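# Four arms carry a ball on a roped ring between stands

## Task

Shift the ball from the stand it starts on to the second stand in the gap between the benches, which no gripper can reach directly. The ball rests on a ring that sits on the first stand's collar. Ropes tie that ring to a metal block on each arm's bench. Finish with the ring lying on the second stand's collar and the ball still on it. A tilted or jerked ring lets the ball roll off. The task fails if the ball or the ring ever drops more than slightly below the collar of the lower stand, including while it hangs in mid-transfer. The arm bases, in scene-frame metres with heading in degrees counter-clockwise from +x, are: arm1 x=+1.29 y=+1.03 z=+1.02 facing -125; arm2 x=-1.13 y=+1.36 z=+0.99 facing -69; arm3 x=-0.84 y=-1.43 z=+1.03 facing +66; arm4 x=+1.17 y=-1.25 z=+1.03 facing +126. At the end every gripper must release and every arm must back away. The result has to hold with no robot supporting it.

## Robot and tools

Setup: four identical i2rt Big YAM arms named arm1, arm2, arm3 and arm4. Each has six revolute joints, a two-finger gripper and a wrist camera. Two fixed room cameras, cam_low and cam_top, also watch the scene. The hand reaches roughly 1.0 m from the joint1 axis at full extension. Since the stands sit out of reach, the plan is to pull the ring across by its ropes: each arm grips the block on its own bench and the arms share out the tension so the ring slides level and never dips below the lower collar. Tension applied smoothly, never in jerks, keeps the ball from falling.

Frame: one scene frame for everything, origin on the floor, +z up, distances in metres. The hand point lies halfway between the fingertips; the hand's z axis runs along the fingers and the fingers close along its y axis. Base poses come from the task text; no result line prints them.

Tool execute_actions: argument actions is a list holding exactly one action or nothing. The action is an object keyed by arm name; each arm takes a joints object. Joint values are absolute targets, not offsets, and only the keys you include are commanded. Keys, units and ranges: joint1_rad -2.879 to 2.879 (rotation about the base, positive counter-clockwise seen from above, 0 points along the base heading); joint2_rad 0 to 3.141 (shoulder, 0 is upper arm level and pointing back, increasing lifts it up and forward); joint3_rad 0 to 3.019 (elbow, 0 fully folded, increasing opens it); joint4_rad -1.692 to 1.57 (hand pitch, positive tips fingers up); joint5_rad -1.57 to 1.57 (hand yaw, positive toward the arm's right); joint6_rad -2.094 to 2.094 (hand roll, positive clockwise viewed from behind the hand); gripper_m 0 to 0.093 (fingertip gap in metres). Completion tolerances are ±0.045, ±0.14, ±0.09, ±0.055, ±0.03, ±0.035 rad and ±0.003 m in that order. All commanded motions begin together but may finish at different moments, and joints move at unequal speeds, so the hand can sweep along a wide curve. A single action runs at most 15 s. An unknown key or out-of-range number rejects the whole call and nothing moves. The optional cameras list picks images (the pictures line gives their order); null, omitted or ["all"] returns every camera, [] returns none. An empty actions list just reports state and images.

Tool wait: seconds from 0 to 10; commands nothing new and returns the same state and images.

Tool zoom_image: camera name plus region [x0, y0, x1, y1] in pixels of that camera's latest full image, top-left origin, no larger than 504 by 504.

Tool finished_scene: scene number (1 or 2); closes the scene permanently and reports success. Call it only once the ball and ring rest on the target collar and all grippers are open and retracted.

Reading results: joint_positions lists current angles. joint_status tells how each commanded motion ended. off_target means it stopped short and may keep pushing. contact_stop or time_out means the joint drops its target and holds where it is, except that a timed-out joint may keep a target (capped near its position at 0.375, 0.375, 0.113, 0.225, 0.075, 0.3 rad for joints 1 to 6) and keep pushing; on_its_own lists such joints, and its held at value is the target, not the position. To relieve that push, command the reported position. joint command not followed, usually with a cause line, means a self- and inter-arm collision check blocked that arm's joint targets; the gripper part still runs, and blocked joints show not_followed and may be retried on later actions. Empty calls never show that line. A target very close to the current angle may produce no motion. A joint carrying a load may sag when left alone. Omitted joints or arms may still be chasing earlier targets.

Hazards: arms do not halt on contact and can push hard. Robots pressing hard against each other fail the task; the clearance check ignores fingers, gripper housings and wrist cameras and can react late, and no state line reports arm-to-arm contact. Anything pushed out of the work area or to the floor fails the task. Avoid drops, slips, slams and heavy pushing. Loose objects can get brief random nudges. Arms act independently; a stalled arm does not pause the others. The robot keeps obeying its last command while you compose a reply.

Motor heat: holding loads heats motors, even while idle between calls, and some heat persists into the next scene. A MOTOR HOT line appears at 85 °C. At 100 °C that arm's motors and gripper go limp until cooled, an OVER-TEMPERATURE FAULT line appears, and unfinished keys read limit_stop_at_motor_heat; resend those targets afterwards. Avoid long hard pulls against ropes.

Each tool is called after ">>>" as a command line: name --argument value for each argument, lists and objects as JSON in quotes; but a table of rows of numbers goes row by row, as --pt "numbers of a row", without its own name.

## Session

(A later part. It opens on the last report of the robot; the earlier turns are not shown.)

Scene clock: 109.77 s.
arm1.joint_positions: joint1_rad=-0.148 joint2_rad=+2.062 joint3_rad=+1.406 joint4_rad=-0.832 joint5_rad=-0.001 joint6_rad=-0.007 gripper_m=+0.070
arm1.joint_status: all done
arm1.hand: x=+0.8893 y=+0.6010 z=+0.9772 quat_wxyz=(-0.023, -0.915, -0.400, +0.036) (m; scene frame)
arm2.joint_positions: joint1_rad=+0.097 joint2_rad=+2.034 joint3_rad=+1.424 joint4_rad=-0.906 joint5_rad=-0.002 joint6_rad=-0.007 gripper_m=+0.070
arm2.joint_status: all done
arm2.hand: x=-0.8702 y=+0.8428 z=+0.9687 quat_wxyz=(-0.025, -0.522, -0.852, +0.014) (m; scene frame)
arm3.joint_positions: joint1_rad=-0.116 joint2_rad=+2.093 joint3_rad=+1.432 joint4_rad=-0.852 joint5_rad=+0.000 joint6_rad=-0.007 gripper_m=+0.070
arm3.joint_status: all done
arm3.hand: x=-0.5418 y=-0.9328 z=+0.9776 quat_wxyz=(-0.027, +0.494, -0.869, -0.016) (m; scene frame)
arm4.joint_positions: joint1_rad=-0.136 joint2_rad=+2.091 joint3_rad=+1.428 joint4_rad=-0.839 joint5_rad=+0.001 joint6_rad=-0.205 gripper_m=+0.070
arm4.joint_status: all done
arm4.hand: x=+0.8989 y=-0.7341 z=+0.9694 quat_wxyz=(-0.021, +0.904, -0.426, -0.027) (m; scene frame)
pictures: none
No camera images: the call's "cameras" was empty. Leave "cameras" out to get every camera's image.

>>> execute_actions --actions '[{"arm1":{"joints":{"gripper_m":0.0}},"arm2":{"joints":{"gripper_m":0.0}},"arm3":{"joints":{"joint2_rad":2.135,"gripper_m":0.0}},"arm4":{"joints":{"gripper_m":0.0}}}]'

>>> zoom_image --camera "cam_low" --region '[380, 210, 520, 400]'

Scene clock: 114.30 s.
arm1.joint_positions: joint1_rad=-0.148 joint2_rad=+2.062 joint3_rad=+1.406 joint4_rad=-0.832 joint5_rad=-0.001 joint6_rad=-0.006 gripper_m=+0.025
arm1.joint_status: gripper_m off_target (ended at +0.025, target +0.000)
arm1.hand: x=+0.8893 y=+0.6010 z=+0.9772 quat_wxyz=(-0.023, -0.915, -0.400, +0.036) (m; scene frame)
arm2.joint_positions: joint1_rad=+0.097 joint2_rad=+2.034 joint3_rad=+1.424 joint4_rad=-0.906 joint5_rad=-0.001 joint6_rad=-0.006 gripper_m=+0.025
arm2.joint_status: gripper_m off_target (ended at +0.025, target +0.000)
arm2.hand: x=-0.8703 y=+0.8428 z=+0.9687 quat_wxyz=(-0.025, -0.523, -0.852, +0.015) (m; scene frame)
arm3.joint_positions: joint1_rad=-0.116 joint2_rad=+2.094 joint3_rad=+1.432 joint4_rad=-0.853 joint5_rad=+0.000 joint6_rad=-0.007 gripper_m=+0.024
arm3.joint_status: gripper_m off_target (ended at +0.024, target +0.000); the others done
arm3.hand: x=-0.5419 y=-0.9331 z=+0.9770 quat_wxyz=(-0.026, +0.494, -0.869, -0.016) (m; scene frame)
arm4.joint_positions: joint1_rad=-0.136 joint2_rad=+2.091 joint3_rad=+1.428 joint4_rad=-0.839 joint5_rad=+0.001 joint6_rad=-0.205 gripper_m=+0.025
arm4.joint_status: gripper_m off_target (ended at +0.025, target +0.000)
arm4.hand: x=+0.8988 y=-0.7341 z=+0.9694 quat_wxyz=(-0.021, +0.904, -0.425, -0.027) (m; scene frame)
pictures: arm1_cam_wrist, arm2_cam_wrist, arm3_cam_wrist, arm4_cam_wrist, cam_low, cam_top
Images, in order (width x height): arm1_cam_wrist 896x504, arm2_cam_wrist 896x504, arm3_cam_wrist 896x504, arm4_cam_wrist 896x504, cam_low 896x504, cam_top 896x504.

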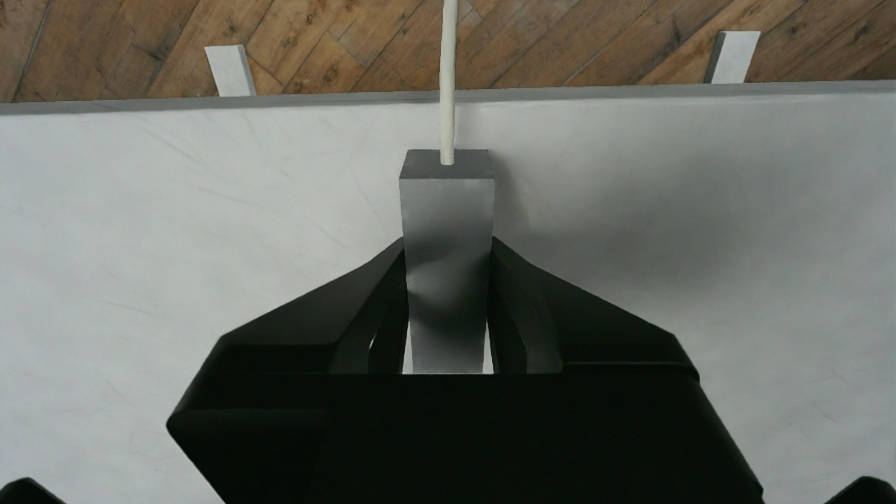

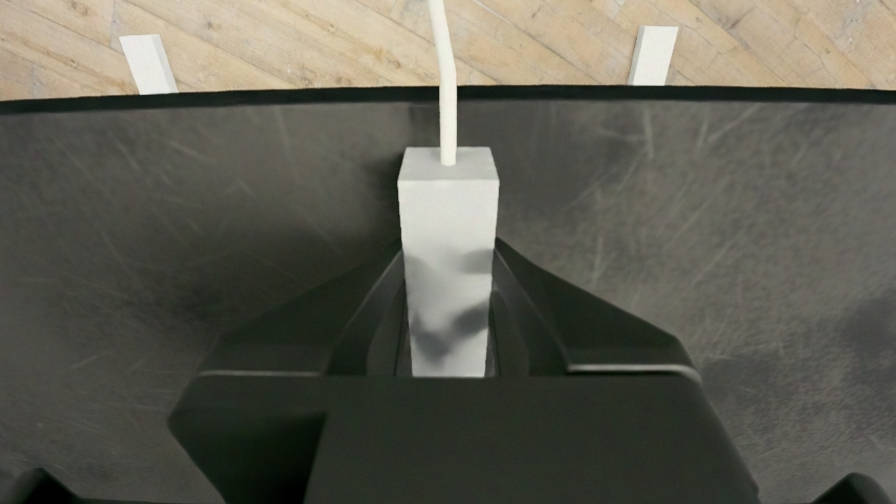

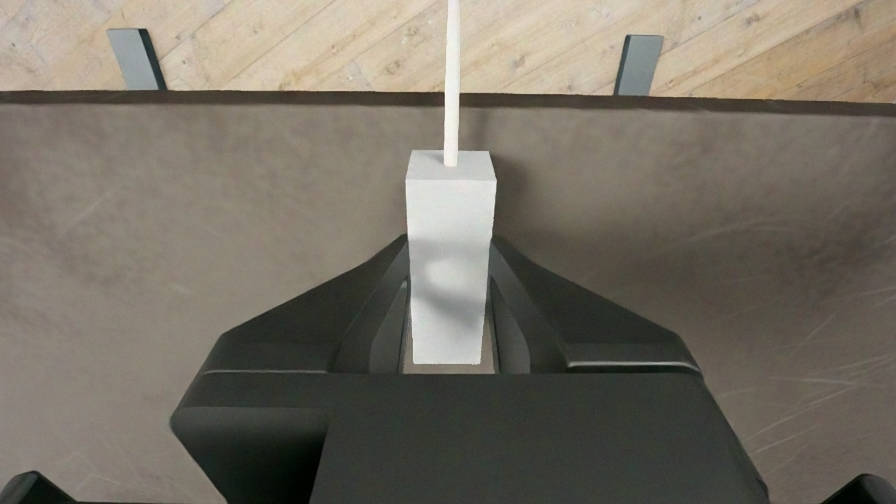

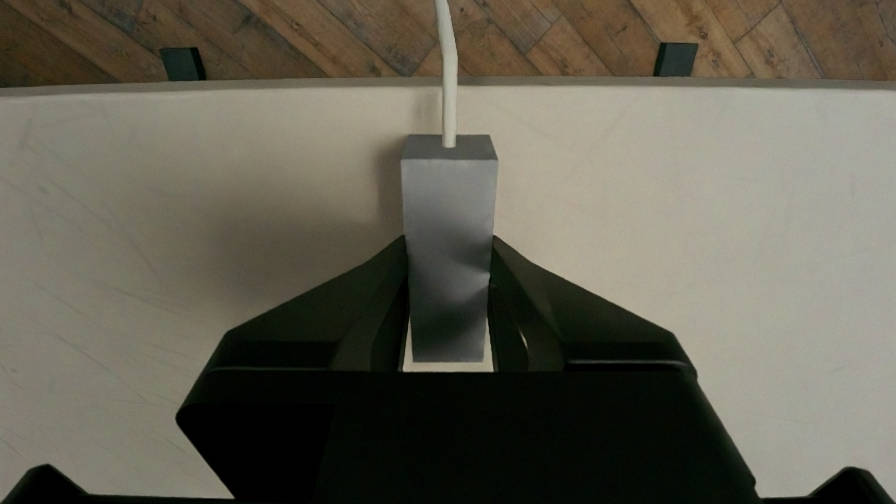

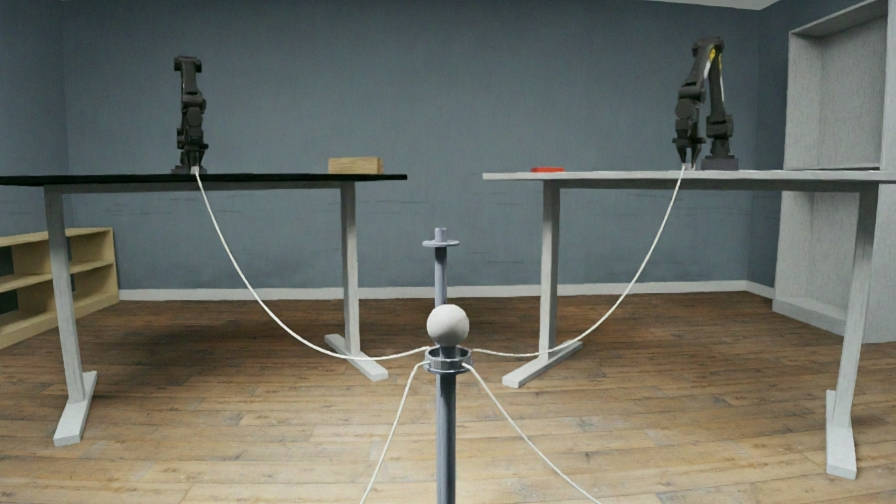

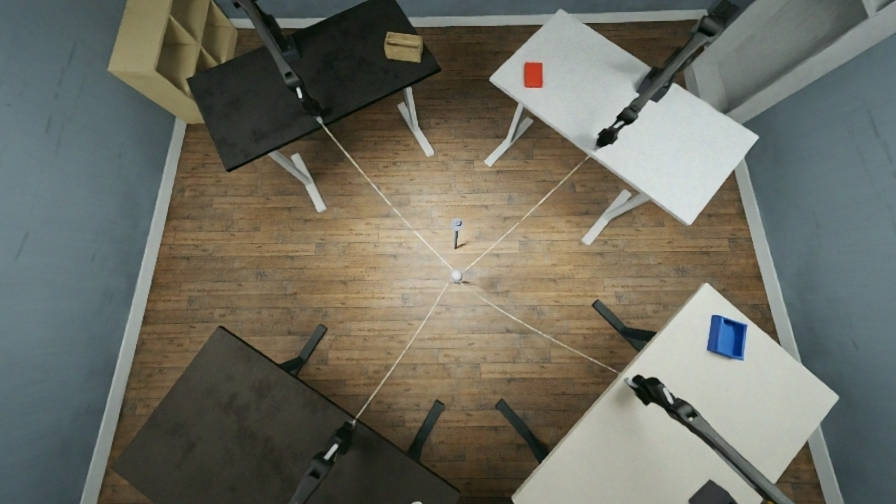

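Region (380, 210, 520, 400) of cam_low's 896x504 image, scaled by 2.653, with more detail than that image has; it fills the left 371 columns of this view, and the rest is white.

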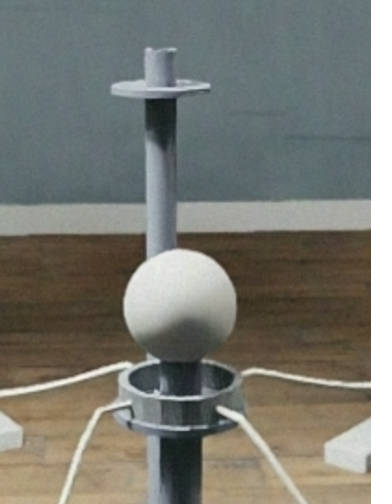

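>>> execute_actions --actions '[{"arm1":{"joints":{"joint2_rad":1.86,"joint3_rad":1.5}},"arm2":{"joints":{"joint2_rad":1.86,"joint3_rad":1.5}},"arm3":{"joints":{"joint2_rad":1.75}},"arm4":{"joints":{"joint2_rad":1.75}}}]' --cameras '[]'

>>> execute_actions --actions '[{"arm1":{"joints":{"joint1_rad":-0.12,"joint3_rad":1.71,"joint4_rad":-1.17,"joint6_rad":0.14}},"arm2":{"joints":{"joint3_rad":1.91,"joint4_rad":-1.38,"joint6_rad":-0.26}},"arm3":{"joints":{"joint1_rad":-0.02,"joint2_rad":1.325,"joint3_rad":1.01,"joint4_rad":-1.03,"joint6_rad":0.2}},"arm4":{"joints":{"joint1_rad":0.30,"joint2_rad":1.41,"joint3_rad":1.12,"joint4_rad":-1.05,"joint6_rad":0.15}}}]'

Scene clock: 156.87 s.
arm1.joint_positions: joint1_rad=-0.148 joint2_rad=+1.851 joint3_rad=+1.481 joint4_rad=-0.832 joint5_rad=-0.001 joint6_rad=-0.006 gripper_m=+0.025
arm1.joint_status: all done
arm1.hand: x=+0.8516 y=+0.5636 z=+1.1316 quat_wxyz=(-0.079, -0.901, -0.393, +0.167) (m; scene frame)
arm2.joint_positions: joint1_rad=+0.097 joint2_rad=+1.849 joint3_rad=+1.466 joint4_rad=-0.910 joint5_rad=-0.001 joint6_rad=-0.006 gripper_m=+0.025
arm2.joint_status: all done
arm2.hand: x=-0.8553 y=+0.8125 z=+1.0907 quat_wxyz=(-0.119, -0.518, -0.844, +0.073) (m; scene frame)
arm3.joint_positions: joint1_rad=-0.116 joint2_rad=+1.734 joint3_rad=+1.424 joint4_rad=-0.858 joint5_rad=+0.000 joint6_rad=-0.007 gripper_m=+0.024
arm3.joint_status: all done
arm3.hand: x=-0.5289 y=-0.9123 z=+1.1832 quat_wxyz=(-0.176, +0.484, -0.851, -0.100) (m; scene frame)
arm4.joint_positions: joint1_rad=-0.136 joint2_rad=+1.741 joint3_rad=+1.428 joint4_rad=-0.839 joint5_rad=+0.001 joint6_rad=-0.205 gripper_m=+0.025
arm4.joint_status: all done
arm4.hand: x=+0.8849 y=-0.7078 z=+1.1747 quat_wxyz=(-0.125, +0.885, -0.416, -0.165) (m; scene frame)
pictures: none
No camera images: the call's "cameras" was empty. Leave "cameras" out to get every camera's image.

Scene clock: 158.27 s.
arm1.joint_positions: joint1_rad=-0.121 joint2_rad=+1.860 joint3_rad=+1.675 joint4_rad=-1.151 joint5_rad=-0.001 joint6_rad=+0.133 gripper_m=+0.025
arm1.joint_status: all done
arm1.hand: x=+0.8699 y=+0.5594 z=+1.1883 quat_wxyz=(-0.062, -0.931, -0.346, +0.101) (m; scene frame)
arm2.joint_positions: joint1_rad=+0.097 joint2_rad=+1.860 joint3_rad=+1.862 joint4_rad=-1.367 joint5_rad=-0.001 joint6_rad=-0.253 gripper_m=+0.025
arm2.joint_status: all done
arm2.hand: x=-0.8492 y=+0.8000 z=+1.2281 quat_wxyz=(-0.082, -0.412, -0.905, +0.065) (m; scene frame)
arm3.joint_positions: joint1_rad=-0.016 joint2_rad=+1.314 joint3_rad=+1.010 joint4_rad=-1.029 joint5_rad=-0.001 joint6_rad=+0.192 gripper_m=+0.024
arm3.joint_status: all done
arm3.hand: x=-0.6674 y=-1.0611 z=+1.1926 quat_wxyz=(-0.095, +0.448, -0.886, -0.075) (m; scene frame)
arm4.joint_positions: joint1_rad=+0.304 joint2_rad=+1.413 joint3_rad=+1.122 joint4_rad=-1.047 joint5_rad=-0.002 joint6_rad=+0.134 gripper_m=+0.025
arm4.joint_status: all done
arm4.hand: x=+0.8110 y=-0.9814 z=+1.1912 quat_wxyz=(-0.028, +0.919, -0.377, -0.112) (m; scene frame)
pictures: arm1_cam_wrist, arm2_cam_wrist, arm3_cam_wrist, arm4_cam_wrist, cam_low, cam_top
Images, in order (width x height): arm1_cam_wrist 896x504, arm2_cam_wrist 896x504, arm3_cam_wrist 896x504, arm4_cam_wrist 896x504, cam_low 896x504, cam_top 896x504.

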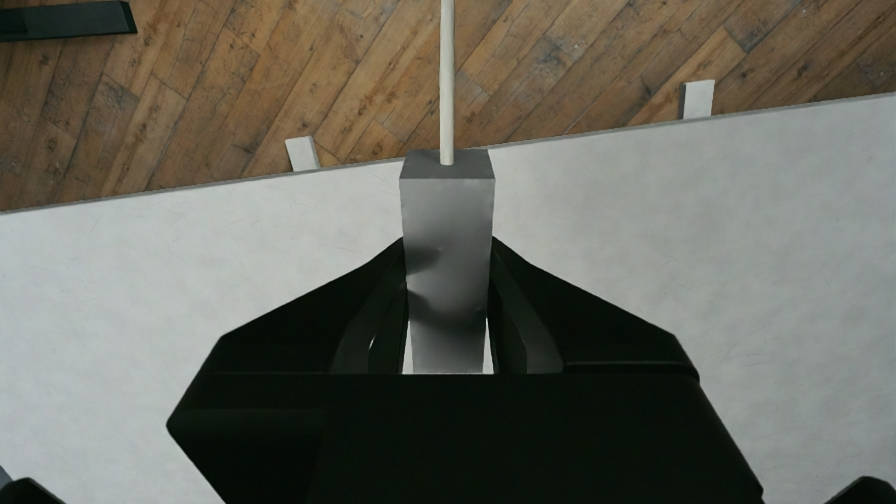

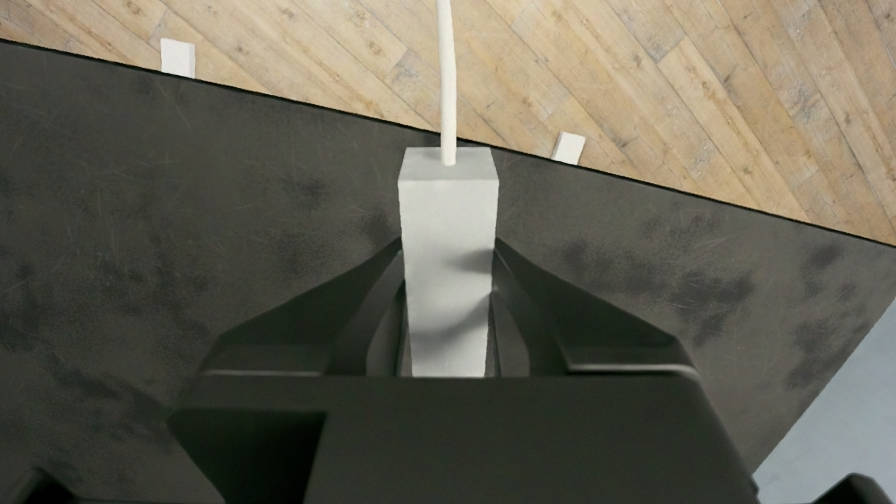

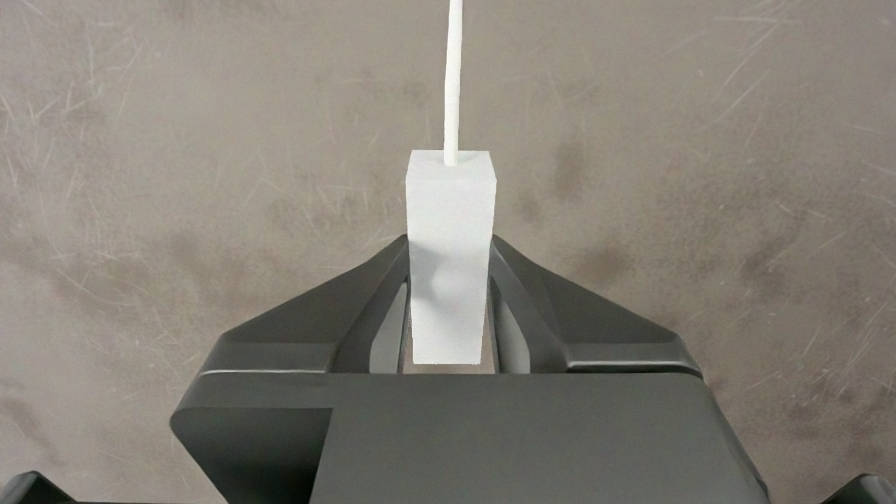

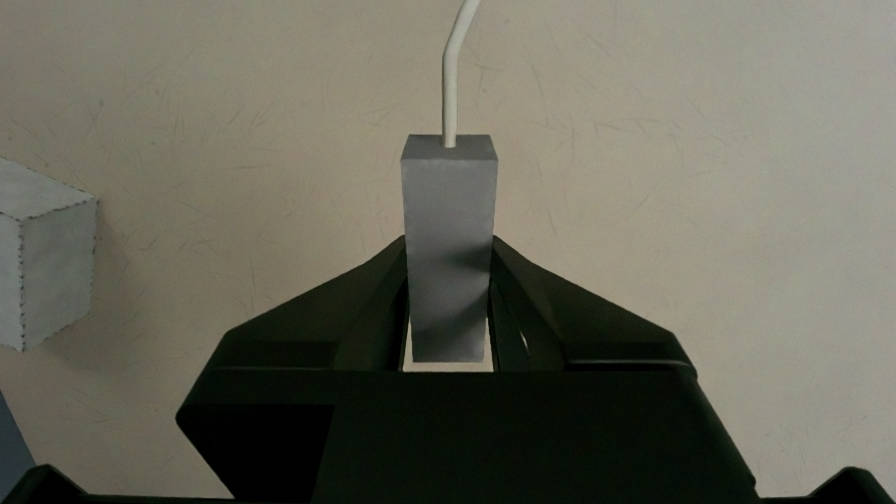

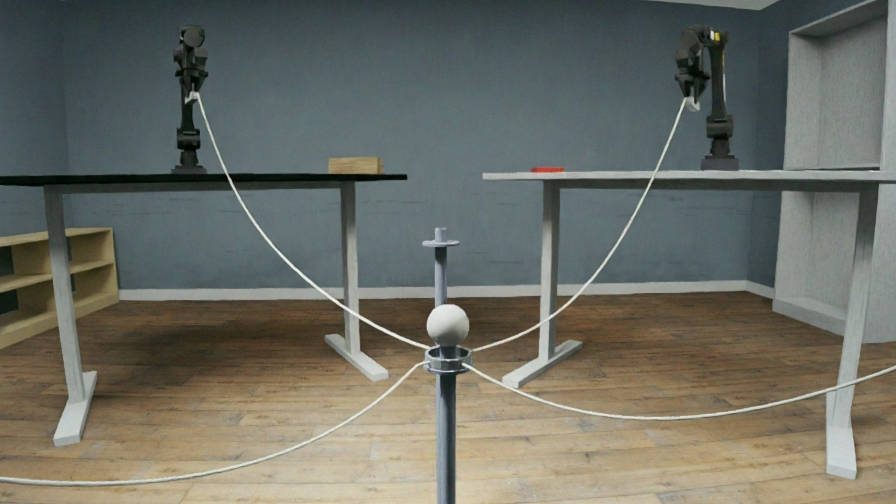

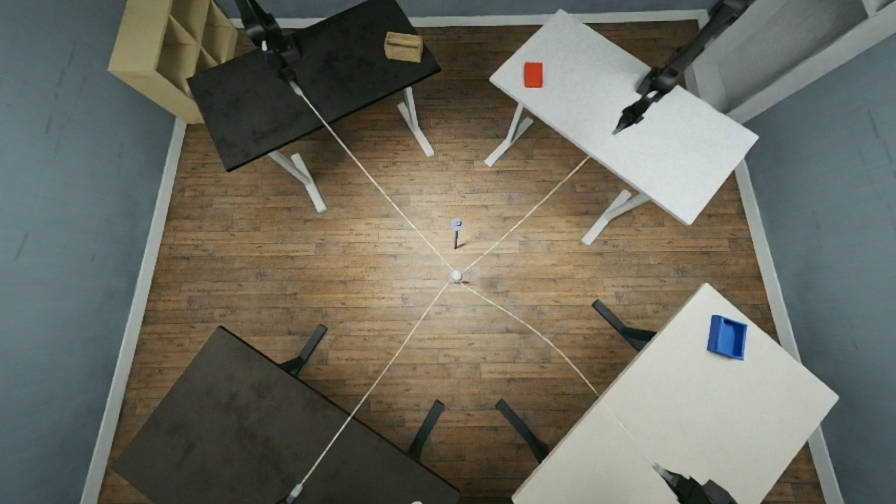

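>>> execute_actions --actions '[{"arm1":{"joints":{"joint2_rad":1.77}},"arm2":{"joints":{"joint2_rad":1.77}},"arm3":{"joints":{"joint2_rad":1.19,"joint4_rad":-1.14}},"arm4":{"joints":{"joint2_rad":1.29,"joint4_rad":-1.16}}}]' --cameras '["cam_low","cam_top"]'

Scene clock: 164.93 s.
arm1.joint_positions: joint1_rad=-0.121 joint2_rad=+1.768 joint3_rad=+1.675 joint4_rad=-1.152 joint5_rad=-0.001 joint6_rad=+0.133 gripper_m=+0.025
arm1.joint_status: all done
arm1.hand: x=+0.8734 y=+0.5644 z=+1.2434 quat_wxyz=(-0.083, -0.925, -0.343, +0.141) (m; scene frame)
arm2.joint_positions: joint1_rad=+0.097 joint2_rad=+1.775 joint3_rad=+1.862 joint4_rad=-1.367 joint5_rad=-0.001 joint6_rad=-0.253 gripper_m=+0.025
arm2.joint_status: all done
arm2.hand: x=-0.8542 y=+0.8100 z=+1.2791 quat_wxyz=(-0.114, -0.410, -0.900, +0.091) (m; scene frame)
arm3.joint_positions: joint1_rad=-0.016 joint2_rad=+1.184 joint3_rad=+1.005 joint4_rad=-1.134 joint5_rad=-0.001 joint6_rad=+0.192 gripper_m=+0.024
arm3.joint_status: all done
arm3.hand: x=-0.6817 y=-1.0914 z=+1.2329 quat_wxyz=(-0.103, +0.447, -0.885, -0.081) (m; scene frame)
arm4.joint_positions: joint1_rad=+0.304 joint2_rad=+1.297 joint3_rad=+1.116 joint4_rad=-1.155 joint5_rad=-0.002 joint6_rad=+0.135 gripper_m=+0.025
arm4.joint_status: all done
arm4.hand: x=+0.8384 y=-1.0020 z=+1.2303 quat_wxyz=(-0.028, +0.919, -0.377, -0.113) (m; scene frame)
pictures: cam_low, cam_top
Images, in order (width x height): cam_low 896x504, cam_top 896x504.

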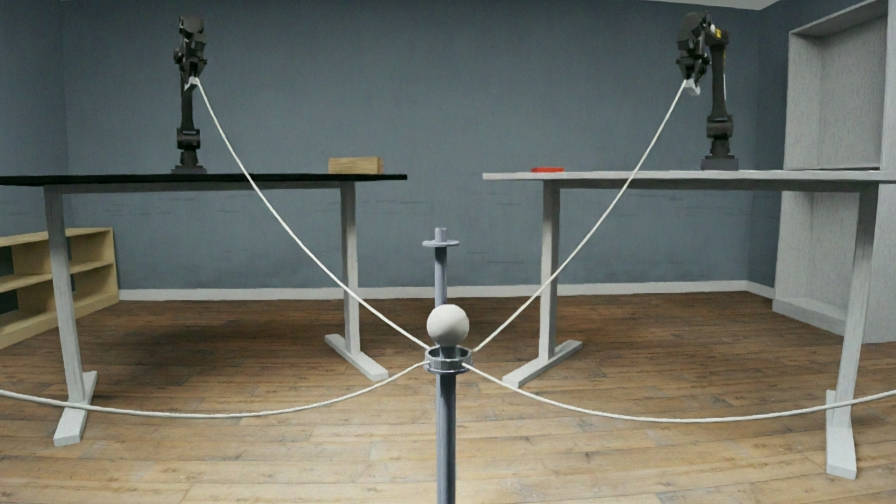

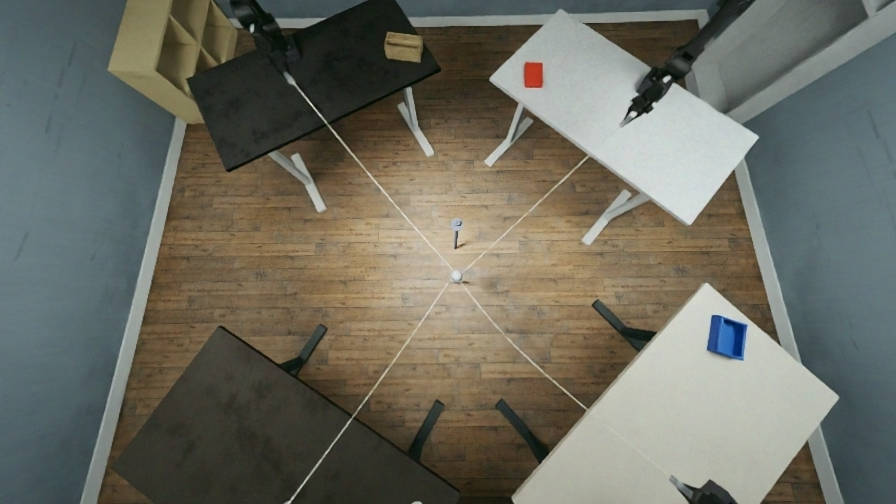

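>>> execute_actions --actions '[{"arm3":{"joints":{"joint2_rad":1.085}},"arm4":{"joints":{"joint2_rad":1.19}}}]' --cameras '["cam_low","cam_top"]'

Scene clock: 169.63 s.
arm1.joint_positions: joint1_rad=-0.121 joint2_rad=+1.768 joint3_rad=+1.675 joint4_rad=-1.152 joint5_rad=-0.001 joint6_rad=+0.133 gripper_m=+0.025
arm1.joint_status: not commanded
arm1.hand: x=+0.8734 y=+0.5644 z=+1.2434 quat_wxyz=(-0.083, -0.925, -0.343, +0.141) (m; scene frame)
arm2.joint_positions: joint1_rad=+0.097 joint2_rad=+1.775 joint3_rad=+1.862 joint4_rad=-1.367 joint5_rad=-0.001 joint6_rad=-0.253 gripper_m=+0.025
arm2.joint_status: not commanded
arm2.hand: x=-0.8542 y=+0.8100 z=+1.2791 quat_wxyz=(-0.114, -0.410, -0.900, +0.091) (m; scene frame)
arm3.joint_positions: joint1_rad=-0.016 joint2_rad=+1.084 joint3_rad=+1.005 joint4_rad=-1.135 joint5_rad=-0.001 joint6_rad=+0.192 gripper_m=+0.024
arm3.joint_status: all done
arm3.hand: x=-0.6856 y=-1.0997 z=+1.2681 quat_wxyz=(-0.141, +0.444, -0.878, -0.111) (m; scene frame)
arm4.joint_positions: joint1_rad=+0.304 joint2_rad=+1.199 joint3_rad=+1.116 joint4_rad=-1.156 joint5_rad=-0.002 joint6_rad=+0.135 gripper_m=+0.025
arm4.joint_status: all done
arm4.hand: x=+0.8460 y=-1.0077 z=+1.2687 quat_wxyz=(-0.041, +0.912, -0.375, -0.159) (m; scene frame)
pictures: cam_low, cam_top
Images, in order (width x height): cam_low 896x504, cam_top 896x504.

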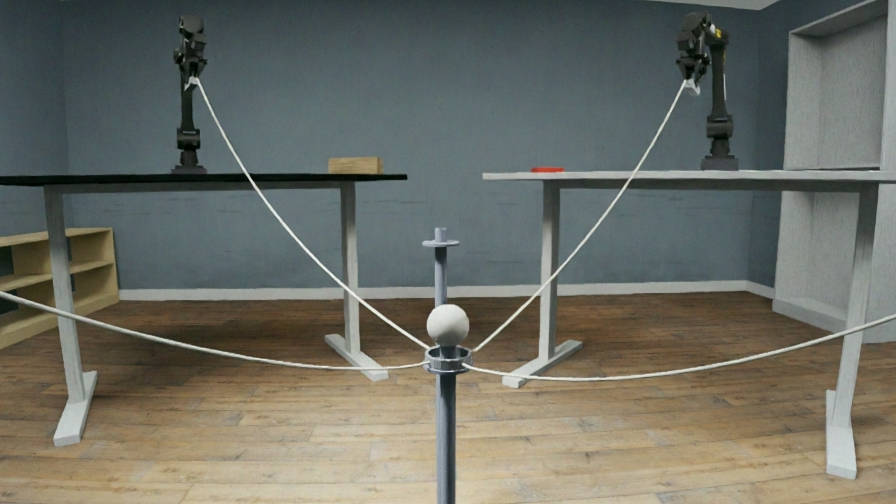

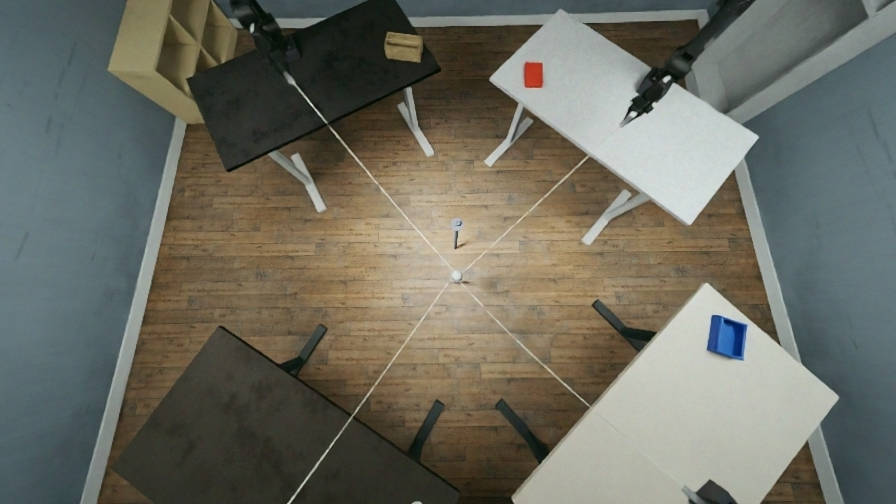

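>>> execute_actions --actions '[{"arm1":{"joints":{"joint4_rad":-1.195}},"arm2":{"joints":{"joint4_rad":-1.44}},"arm3":{"joints":{"joint4_rad":-1.22}},"arm4":{"joints":{"joint4_rad":-1.30}}}]' --cameras '["cam_low","cam_top"]'

Scene clock: 177.77 s.
arm1.joint_positions: joint1_rad=-0.121 joint2_rad=+1.768 joint3_rad=+1.675 joint4_rad=-1.176 joint5_rad=-0.001 joint6_rad=+0.133 gripper_m=+0.025
arm1.joint_status: all done
arm1.hand: x=+0.8771 y=+0.5686 z=+1.2416 quat_wxyz=(-0.077, -0.927, -0.344, +0.130) (m; scene frame)
arm2.joint_positions: joint1_rad=+0.097 joint2_rad=+1.775 joint3_rad=+1.862 joint4_rad=-1.426 joint5_rad=-0.001 joint6_rad=-0.253 gripper_m=+0.025
arm2.joint_status: all done
arm2.hand: x=-0.8605 y=+0.8225 z=+1.2753 quat_wxyz=(-0.091, -0.411, -0.904, +0.073) (m; scene frame)
arm3.joint_positions: joint1_rad=-0.016 joint2_rad=+1.084 joint3_rad=+1.005 joint4_rad=-1.213 joint5_rad=-0.001 joint6_rad=+0.192 gripper_m=+0.024
arm3.joint_status: all done
arm3.hand: x=-0.6934 y=-1.1162 z=+1.2620 quat_wxyz=(-0.111, +0.446, -0.884, -0.088) (m; scene frame)
arm4.joint_positions: joint1_rad=+0.304 joint2_rad=+1.199 joint3_rad=+1.116 joint4_rad=-1.293 joint5_rad=-0.002 joint6_rad=+0.135 gripper_m=+0.025
arm4.joint_status: all done
arm4.hand: x=+0.8721 y=-1.0273 z=+1.2600 quat_wxyz=(-0.023, +0.921, -0.378, -0.093) (m; scene frame)
pictures: cam_low, cam_top
Images, in order (width x height): cam_low 896x504, cam_top 896x504.

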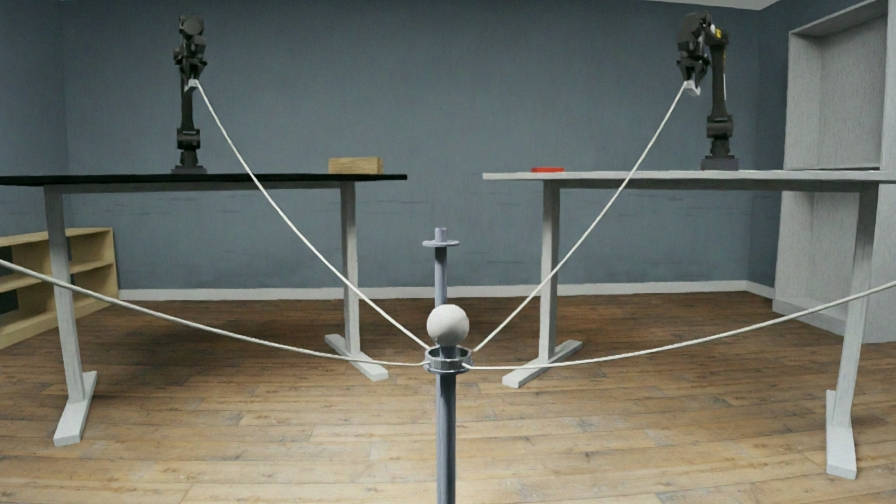

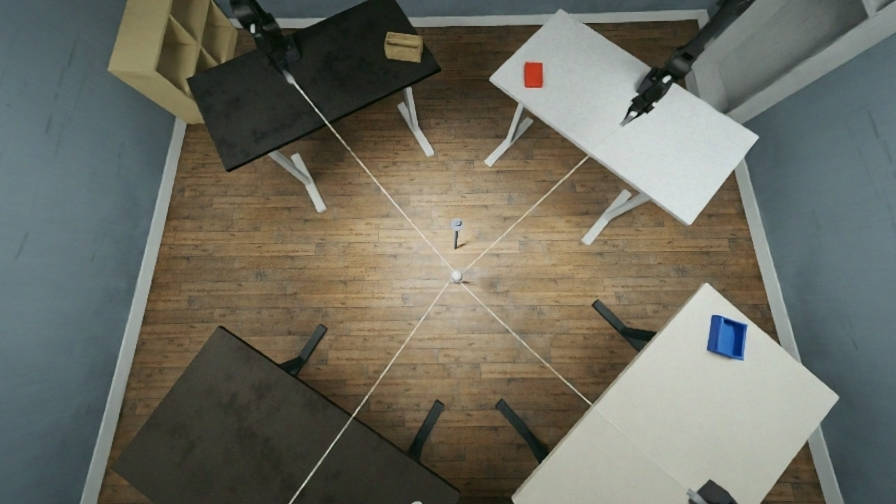

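>>> execute_actions --actions '[{"arm3":{"joints":{"joint4_rad":-1.275}},"arm4":{"joints":{"joint4_rad":-1.37}}}]' --cameras '["cam_low"]'

Scene clock: 183.93 s.
arm1.joint_positions: joint1_rad=-0.121 joint2_rad=+1.768 joint3_rad=+1.675 joint4_rad=-1.176 joint5_rad=-0.001 joint6_rad=+0.133 gripper_m=+0.025
arm1.joint_status: not commanded
arm1.hand: x=+0.8771 y=+0.5686 z=+1.2416 quat_wxyz=(-0.077, -0.927, -0.344, +0.130) (m; scene frame)
arm2.joint_positions: joint1_rad=+0.097 joint2_rad=+1.775 joint3_rad=+1.862 joint4_rad=-1.426 joint5_rad=-0.001 joint6_rad=-0.253 gripper_m=+0.025
arm2.joint_status: not commanded
arm2.hand: x=-0.8605 y=+0.8225 z=+1.2753 quat_wxyz=(-0.091, -0.411, -0.904, +0.073) (m; scene frame)
arm3.joint_positions: joint1_rad=-0.016 joint2_rad=+1.084 joint3_rad=+1.005 joint4_rad=-1.267 joint5_rad=-0.001 joint6_rad=+0.192 gripper_m=+0.024
arm3.joint_status: all done
arm3.hand: x=-0.6989 y=-1.1277 z=+1.2587 quat_wxyz=(-0.090, +0.448, -0.887, -0.071) (m; scene frame)
arm4.joint_positions: joint1_rad=+0.304 joint2_rad=+1.199 joint3_rad=+1.116 joint4_rad=-1.362 joint5_rad=-0.002 joint6_rad=+0.135 gripper_m=+0.025
arm4.joint_status: all done
arm4.hand: x=+0.8854 y=-1.0373 z=+1.2574 quat_wxyz=(-0.015, +0.923, -0.379, -0.060) (m; scene frame)
pictures: cam_low
Images, in order (width x height): cam_low 896x504.

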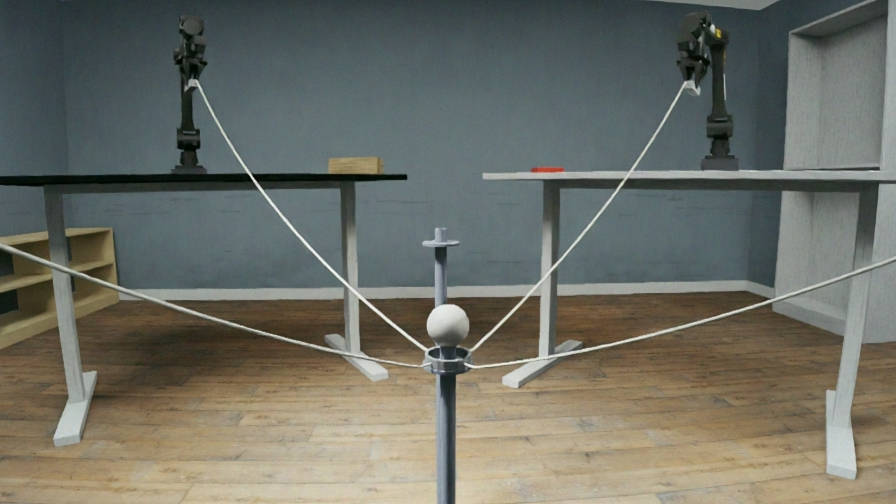

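>>> execute_actions --actions '[{"arm1":{"joints":{"joint3_rad":1.77,"joint4_rad":-1.265}},"arm2":{"joints":{"joint3_rad":1.97,"joint4_rad":-1.515}},"arm3":{"joints":{"joint3_rad":1.10,"joint4_rad":-1.345}},"arm4":{"joints":{"joint3_rad":1.21,"joint4_rad":-1.43}}}]' --cameras '["cam_low","cam_top"]'

>>> zoom_image --camera "cam_low" --region '[350, 270, 550, 400]'

Scene clock: 194.90 s.
arm1.joint_positions: joint1_rad=-0.121 joint2_rad=+1.769 joint3_rad=+1.719 joint4_rad=-1.242 joint5_rad=-0.001 joint6_rad=+0.133 gripper_m=+0.025
arm1.joint_status: all done
arm1.hand: x=+0.8797 y=+0.5717 z=+1.2561 quat_wxyz=(-0.072, -0.928, -0.344, +0.120) (m; scene frame)
arm2.joint_positions: joint1_rad=+0.098 joint2_rad=+1.775 joint3_rad=+1.908 joint4_rad=-1.500 joint5_rad=-0.001 joint6_rad=-0.253 gripper_m=+0.025
arm2.joint_status: all done
arm2.hand: x=-0.8637 y=+0.8304 z=+1.2915 quat_wxyz=(-0.081, -0.411, -0.906, +0.064) (m; scene frame)
arm3.joint_positions: joint1_rad=-0.016 joint2_rad=+1.084 joint3_rad=+1.053 joint4_rad=-1.334 joint5_rad=-0.001 joint6_rad=+0.192 gripper_m=+0.024
arm3.joint_status: all done
arm3.hand: x=-0.7005 y=-1.1310 z=+1.2760 quat_wxyz=(-0.082, +0.448, -0.888, -0.066) (m; scene frame)
arm4.joint_positions: joint1_rad=+0.304 joint2_rad=+1.199 joint3_rad=+1.145 joint4_rad=-1.422 joint5_rad=-0.002 joint6_rad=+0.135 gripper_m=+0.025
arm4.joint_status: all done
arm4.hand: x=+0.8908 y=-1.0413 z=+1.2676 quat_wxyz=(-0.011, +0.924, -0.380, -0.046) (m; scene frame)
pictures: cam_low, cam_top
Images, in order (width x height): cam_low 896x504, cam_top 896x504.

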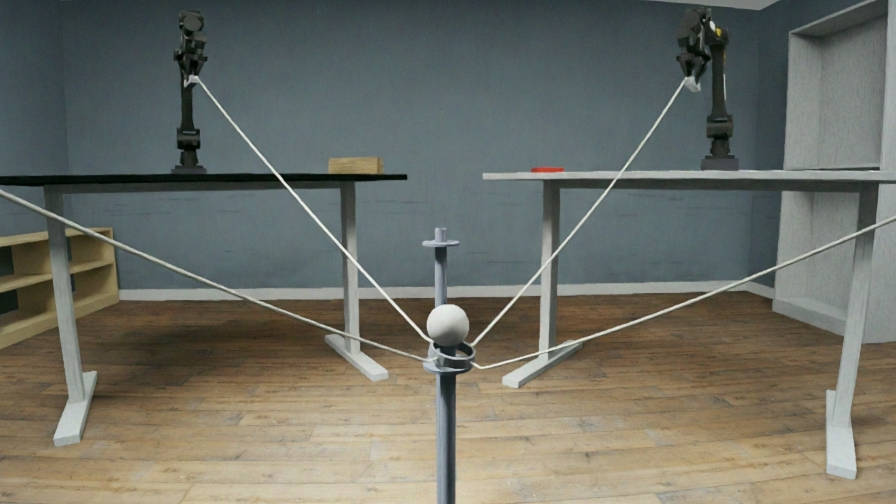

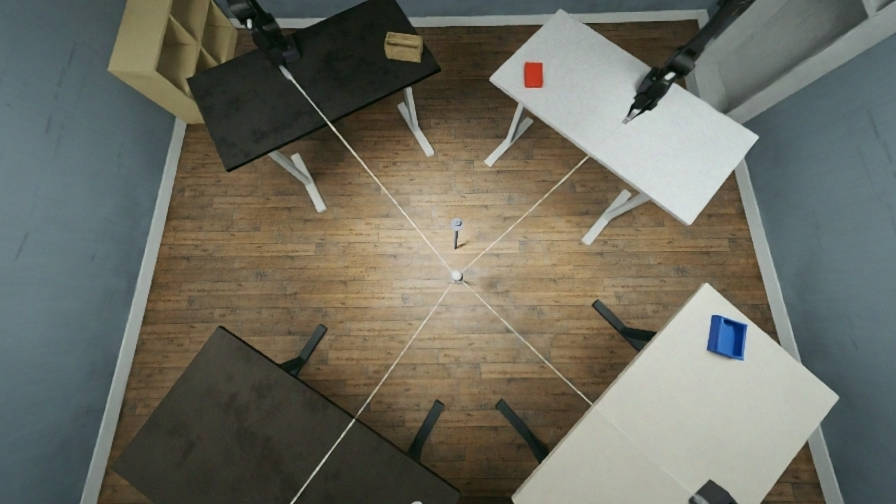

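Region (350, 270, 550, 400) of cam_low's 896x504 image, scaled by 2.520, with more detail than that image has; it fills the top 328 rows of this view, and the rest is white.

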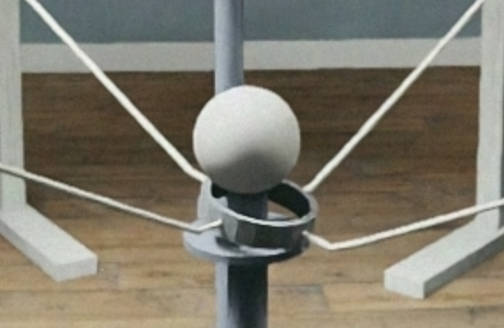

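>>> execute_actions --actions '[{"arm3":{"joints":{"joint4_rad":-1.385}},"arm4":{"joints":{"joint3_rad":1.30,"joint4_rad":-1.45}}}]' --cameras '["cam_low"]'

>>> zoom_image --camera "cam_low" --region '[350, 270, 550, 400]'

Scene clock: 201.73 s.
arm1.joint_positions: joint1_rad=-0.121 joint2_rad=+1.769 joint3_rad=+1.719 joint4_rad=-1.244 joint5_rad=-0.001 joint6_rad=+0.133 gripper_m=+0.025
arm1.joint_status: not commanded
arm1.hand: x=+0.8799 y=+0.5720 z=+1.2560 quat_wxyz=(-0.072, -0.928, -0.344, +0.120) (m; scene frame)
arm2.joint_positions: joint1_rad=+0.098 joint2_rad=+1.775 joint3_rad=+1.908 joint4_rad=-1.500 joint5_rad=-0.001 joint6_rad=-0.253 gripper_m=+0.025
arm2.joint_status: not commanded
arm2.hand: x=-0.8637 y=+0.8304 z=+1.2915 quat_wxyz=(-0.081, -0.411, -0.906, +0.064) (m; scene frame)
arm3.joint_positions: joint1_rad=-0.016 joint2_rad=+1.084 joint3_rad=+1.053 joint4_rad=-1.373 joint5_rad=-0.001 joint6_rad=+0.192 gripper_m=+0.024
arm3.joint_status: all done
arm3.hand: x=-0.7045 y=-1.1395 z=+1.2742 quat_wxyz=(-0.067, +0.449, -0.889, -0.054) (m; scene frame)
arm4.joint_positions: joint1_rad=+0.304 joint2_rad=+1.199 joint3_rad=+1.244 joint4_rad=-1.443 joint5_rad=-0.002 joint6_rad=+0.135 gripper_m=+0.025
arm4.joint_status: all done
arm4.hand: x=+0.8754 y=-1.0298 z=+1.3081 quat_wxyz=(-0.021, +0.922, -0.379, -0.083) (m; scene frame)
pictures: cam_low
Images, in order (width x height): cam_low 896x504.

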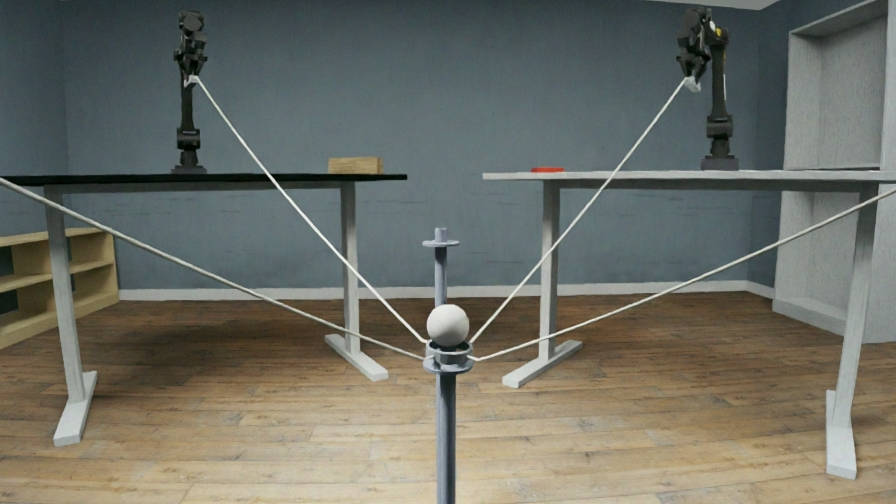

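Region (350, 270, 550, 400) of cam_low's 896x504 image, scaled by 2.520, with more detail than that image has; it fills the top 328 rows of this view, and the rest is white.

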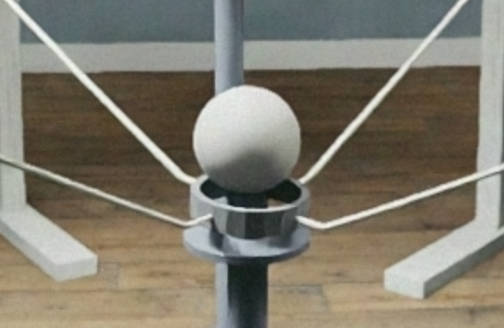

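>>> execute_actions --actions '[{"arm1":{"joints":{"joint3_rad":1.84,"joint4_rad":-1.335}},"arm2":{"joints":{"joint3_rad":2.04,"joint4_rad":-1.585}},"arm3":{"joints":{"joint3_rad":1.19,"joint4_rad":-1.455}},"arm4":{"joints":{"joint3_rad":1.37,"joint4_rad":-1.515}}}]' --cameras '["cam_low"]'

>>> zoom_image --camera "cam_low" --region '[350, 270, 550, 400]'

Scene clock: 207.43 s.
arm1.joint_positions: joint1_rad=-0.121 joint2_rad=+1.771 joint3_rad=+1.792 joint4_rad=-1.312 joint5_rad=-0.001 joint6_rad=+0.133 gripper_m=+0.025
arm1.joint_status: all done
arm1.hand: x=+0.8785 y=+0.5709 z=+1.2829 quat_wxyz=(-0.072, -0.928, -0.344, +0.121) (m; scene frame)
arm2.joint_positions: joint1_rad=+0.100 joint2_rad=+1.776 joint3_rad=+1.982 joint4_rad=-1.565 joint5_rad=-0.001 joint6_rad=-0.253 gripper_m=+0.025
arm2.joint_status: all done
arm2.hand: x=-0.8639 y=+0.8332 z=+1.3192 quat_wxyz=(-0.084, -0.410, -0.906, +0.067) (m; scene frame)
arm3.joint_positions: joint1_rad=-0.016 joint2_rad=+1.084 joint3_rad=+1.148 joint4_rad=-1.443 joint5_rad=-0.001 joint6_rad=+0.192 gripper_m=+0.024
arm3.joint_status: all done
arm3.hand: x=-0.7021 y=-1.1347 z=+1.3116 quat_wxyz=(-0.077, +0.449, -0.888, -0.061) (m; scene frame)
arm4.joint_positions: joint1_rad=+0.304 joint2_rad=+1.199 joint3_rad=+1.307 joint4_rad=-1.504 joint5_rad=-0.001 joint6_rad=+0.135 gripper_m=+0.025
arm4.joint_status: all done
arm4.hand: x=+0.8766 y=-1.0305 z=+1.3322 quat_wxyz=(-0.021, +0.921, -0.379, -0.084) (m; scene frame)
pictures: cam_low
Images, in order (width x height): cam_low 896x504.

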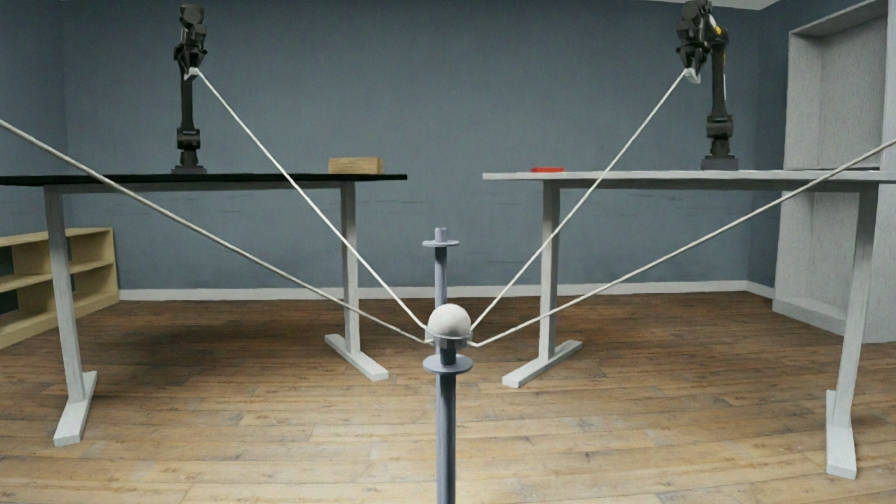

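Region (350, 270, 550, 400) of cam_low's 896x504 image, scaled by 2.520, with more detail than that image has; it fills the top 328 rows of this view, and the rest is white.

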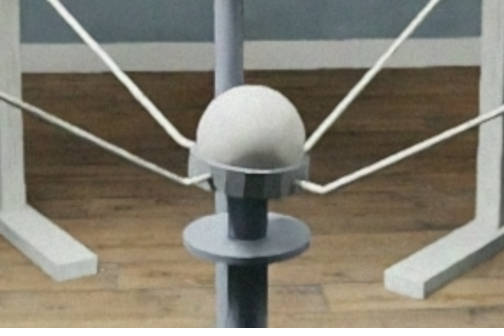

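>>> execute_actions --actions '[{"arm1":{"joints":{"joint2_rad":1.69}},"arm2":{"joints":{"joint2_rad":1.695}},"arm3":{"joints":{"joint2_rad":0.975,"joint3_rad":1.22}},"arm4":{"joints":{"joint2_rad":1.095,"joint3_rad":1.42}}}]' --cameras '["cam_low","cam_top"]'

Scene clock: 219.03 s.
arm1.joint_positions: joint1_rad=-0.121 joint2_rad=+1.699 joint3_rad=+1.792 joint4_rad=-1.312 joint5_rad=-0.001 joint6_rad=+0.133 gripper_m=+0.025
arm1.joint_status: all done
arm1.hand: x=+0.8854 y=+0.5795 z=+1.3252 quat_wxyz=(-0.089, -0.923, -0.342, +0.152) (m; scene frame)
arm2.joint_positions: joint1_rad=+0.100 joint2_rad=+1.719 joint3_rad=+1.982 joint4_rad=-1.566 joint5_rad=-0.001 joint6_rad=-0.253 gripper_m=+0.025
arm2.joint_status: all done
arm2.hand: x=-0.8695 y=+0.8443 z=+1.3511 quat_wxyz=(-0.106, -0.409, -0.903, +0.084) (m; scene frame)
arm3.joint_positions: joint1_rad=-0.016 joint2_rad=+0.976 joint3_rad=+1.174 joint4_rad=-1.447 joint5_rad=-0.001 joint6_rad=+0.192 gripper_m=+0.024
arm3.joint_status: all done
arm3.hand: x=-0.7084 y=-1.1481 z=+1.3555 quat_wxyz=(-0.128, +0.445, -0.881, -0.101) (m; scene frame)
arm4.joint_positions: joint1_rad=+0.304 joint2_rad=+1.108 joint3_rad=+1.357 joint4_rad=-1.505 joint5_rad=-0.001 joint6_rad=+0.136 gripper_m=+0.025
arm4.joint_status: all done
arm4.hand: x=+0.8847 y=-1.0365 z=+1.3852 quat_wxyz=(-0.039, +0.913, -0.376, -0.151) (m; scene frame)
pictures: cam_low, cam_top
Images, in order (width x height): cam_low 896x504, cam_top 896x504.

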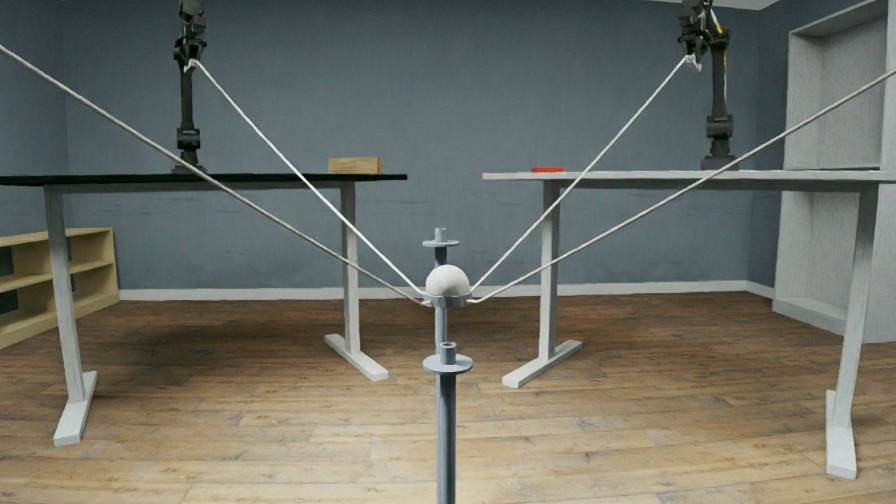

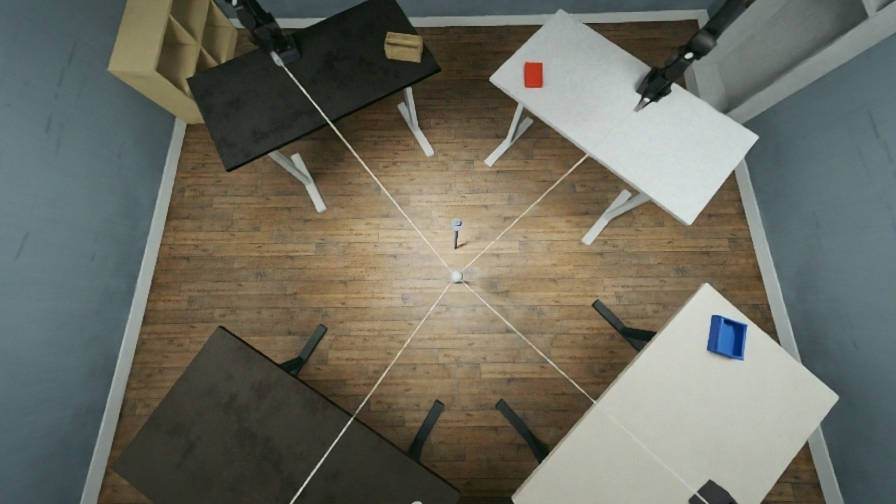

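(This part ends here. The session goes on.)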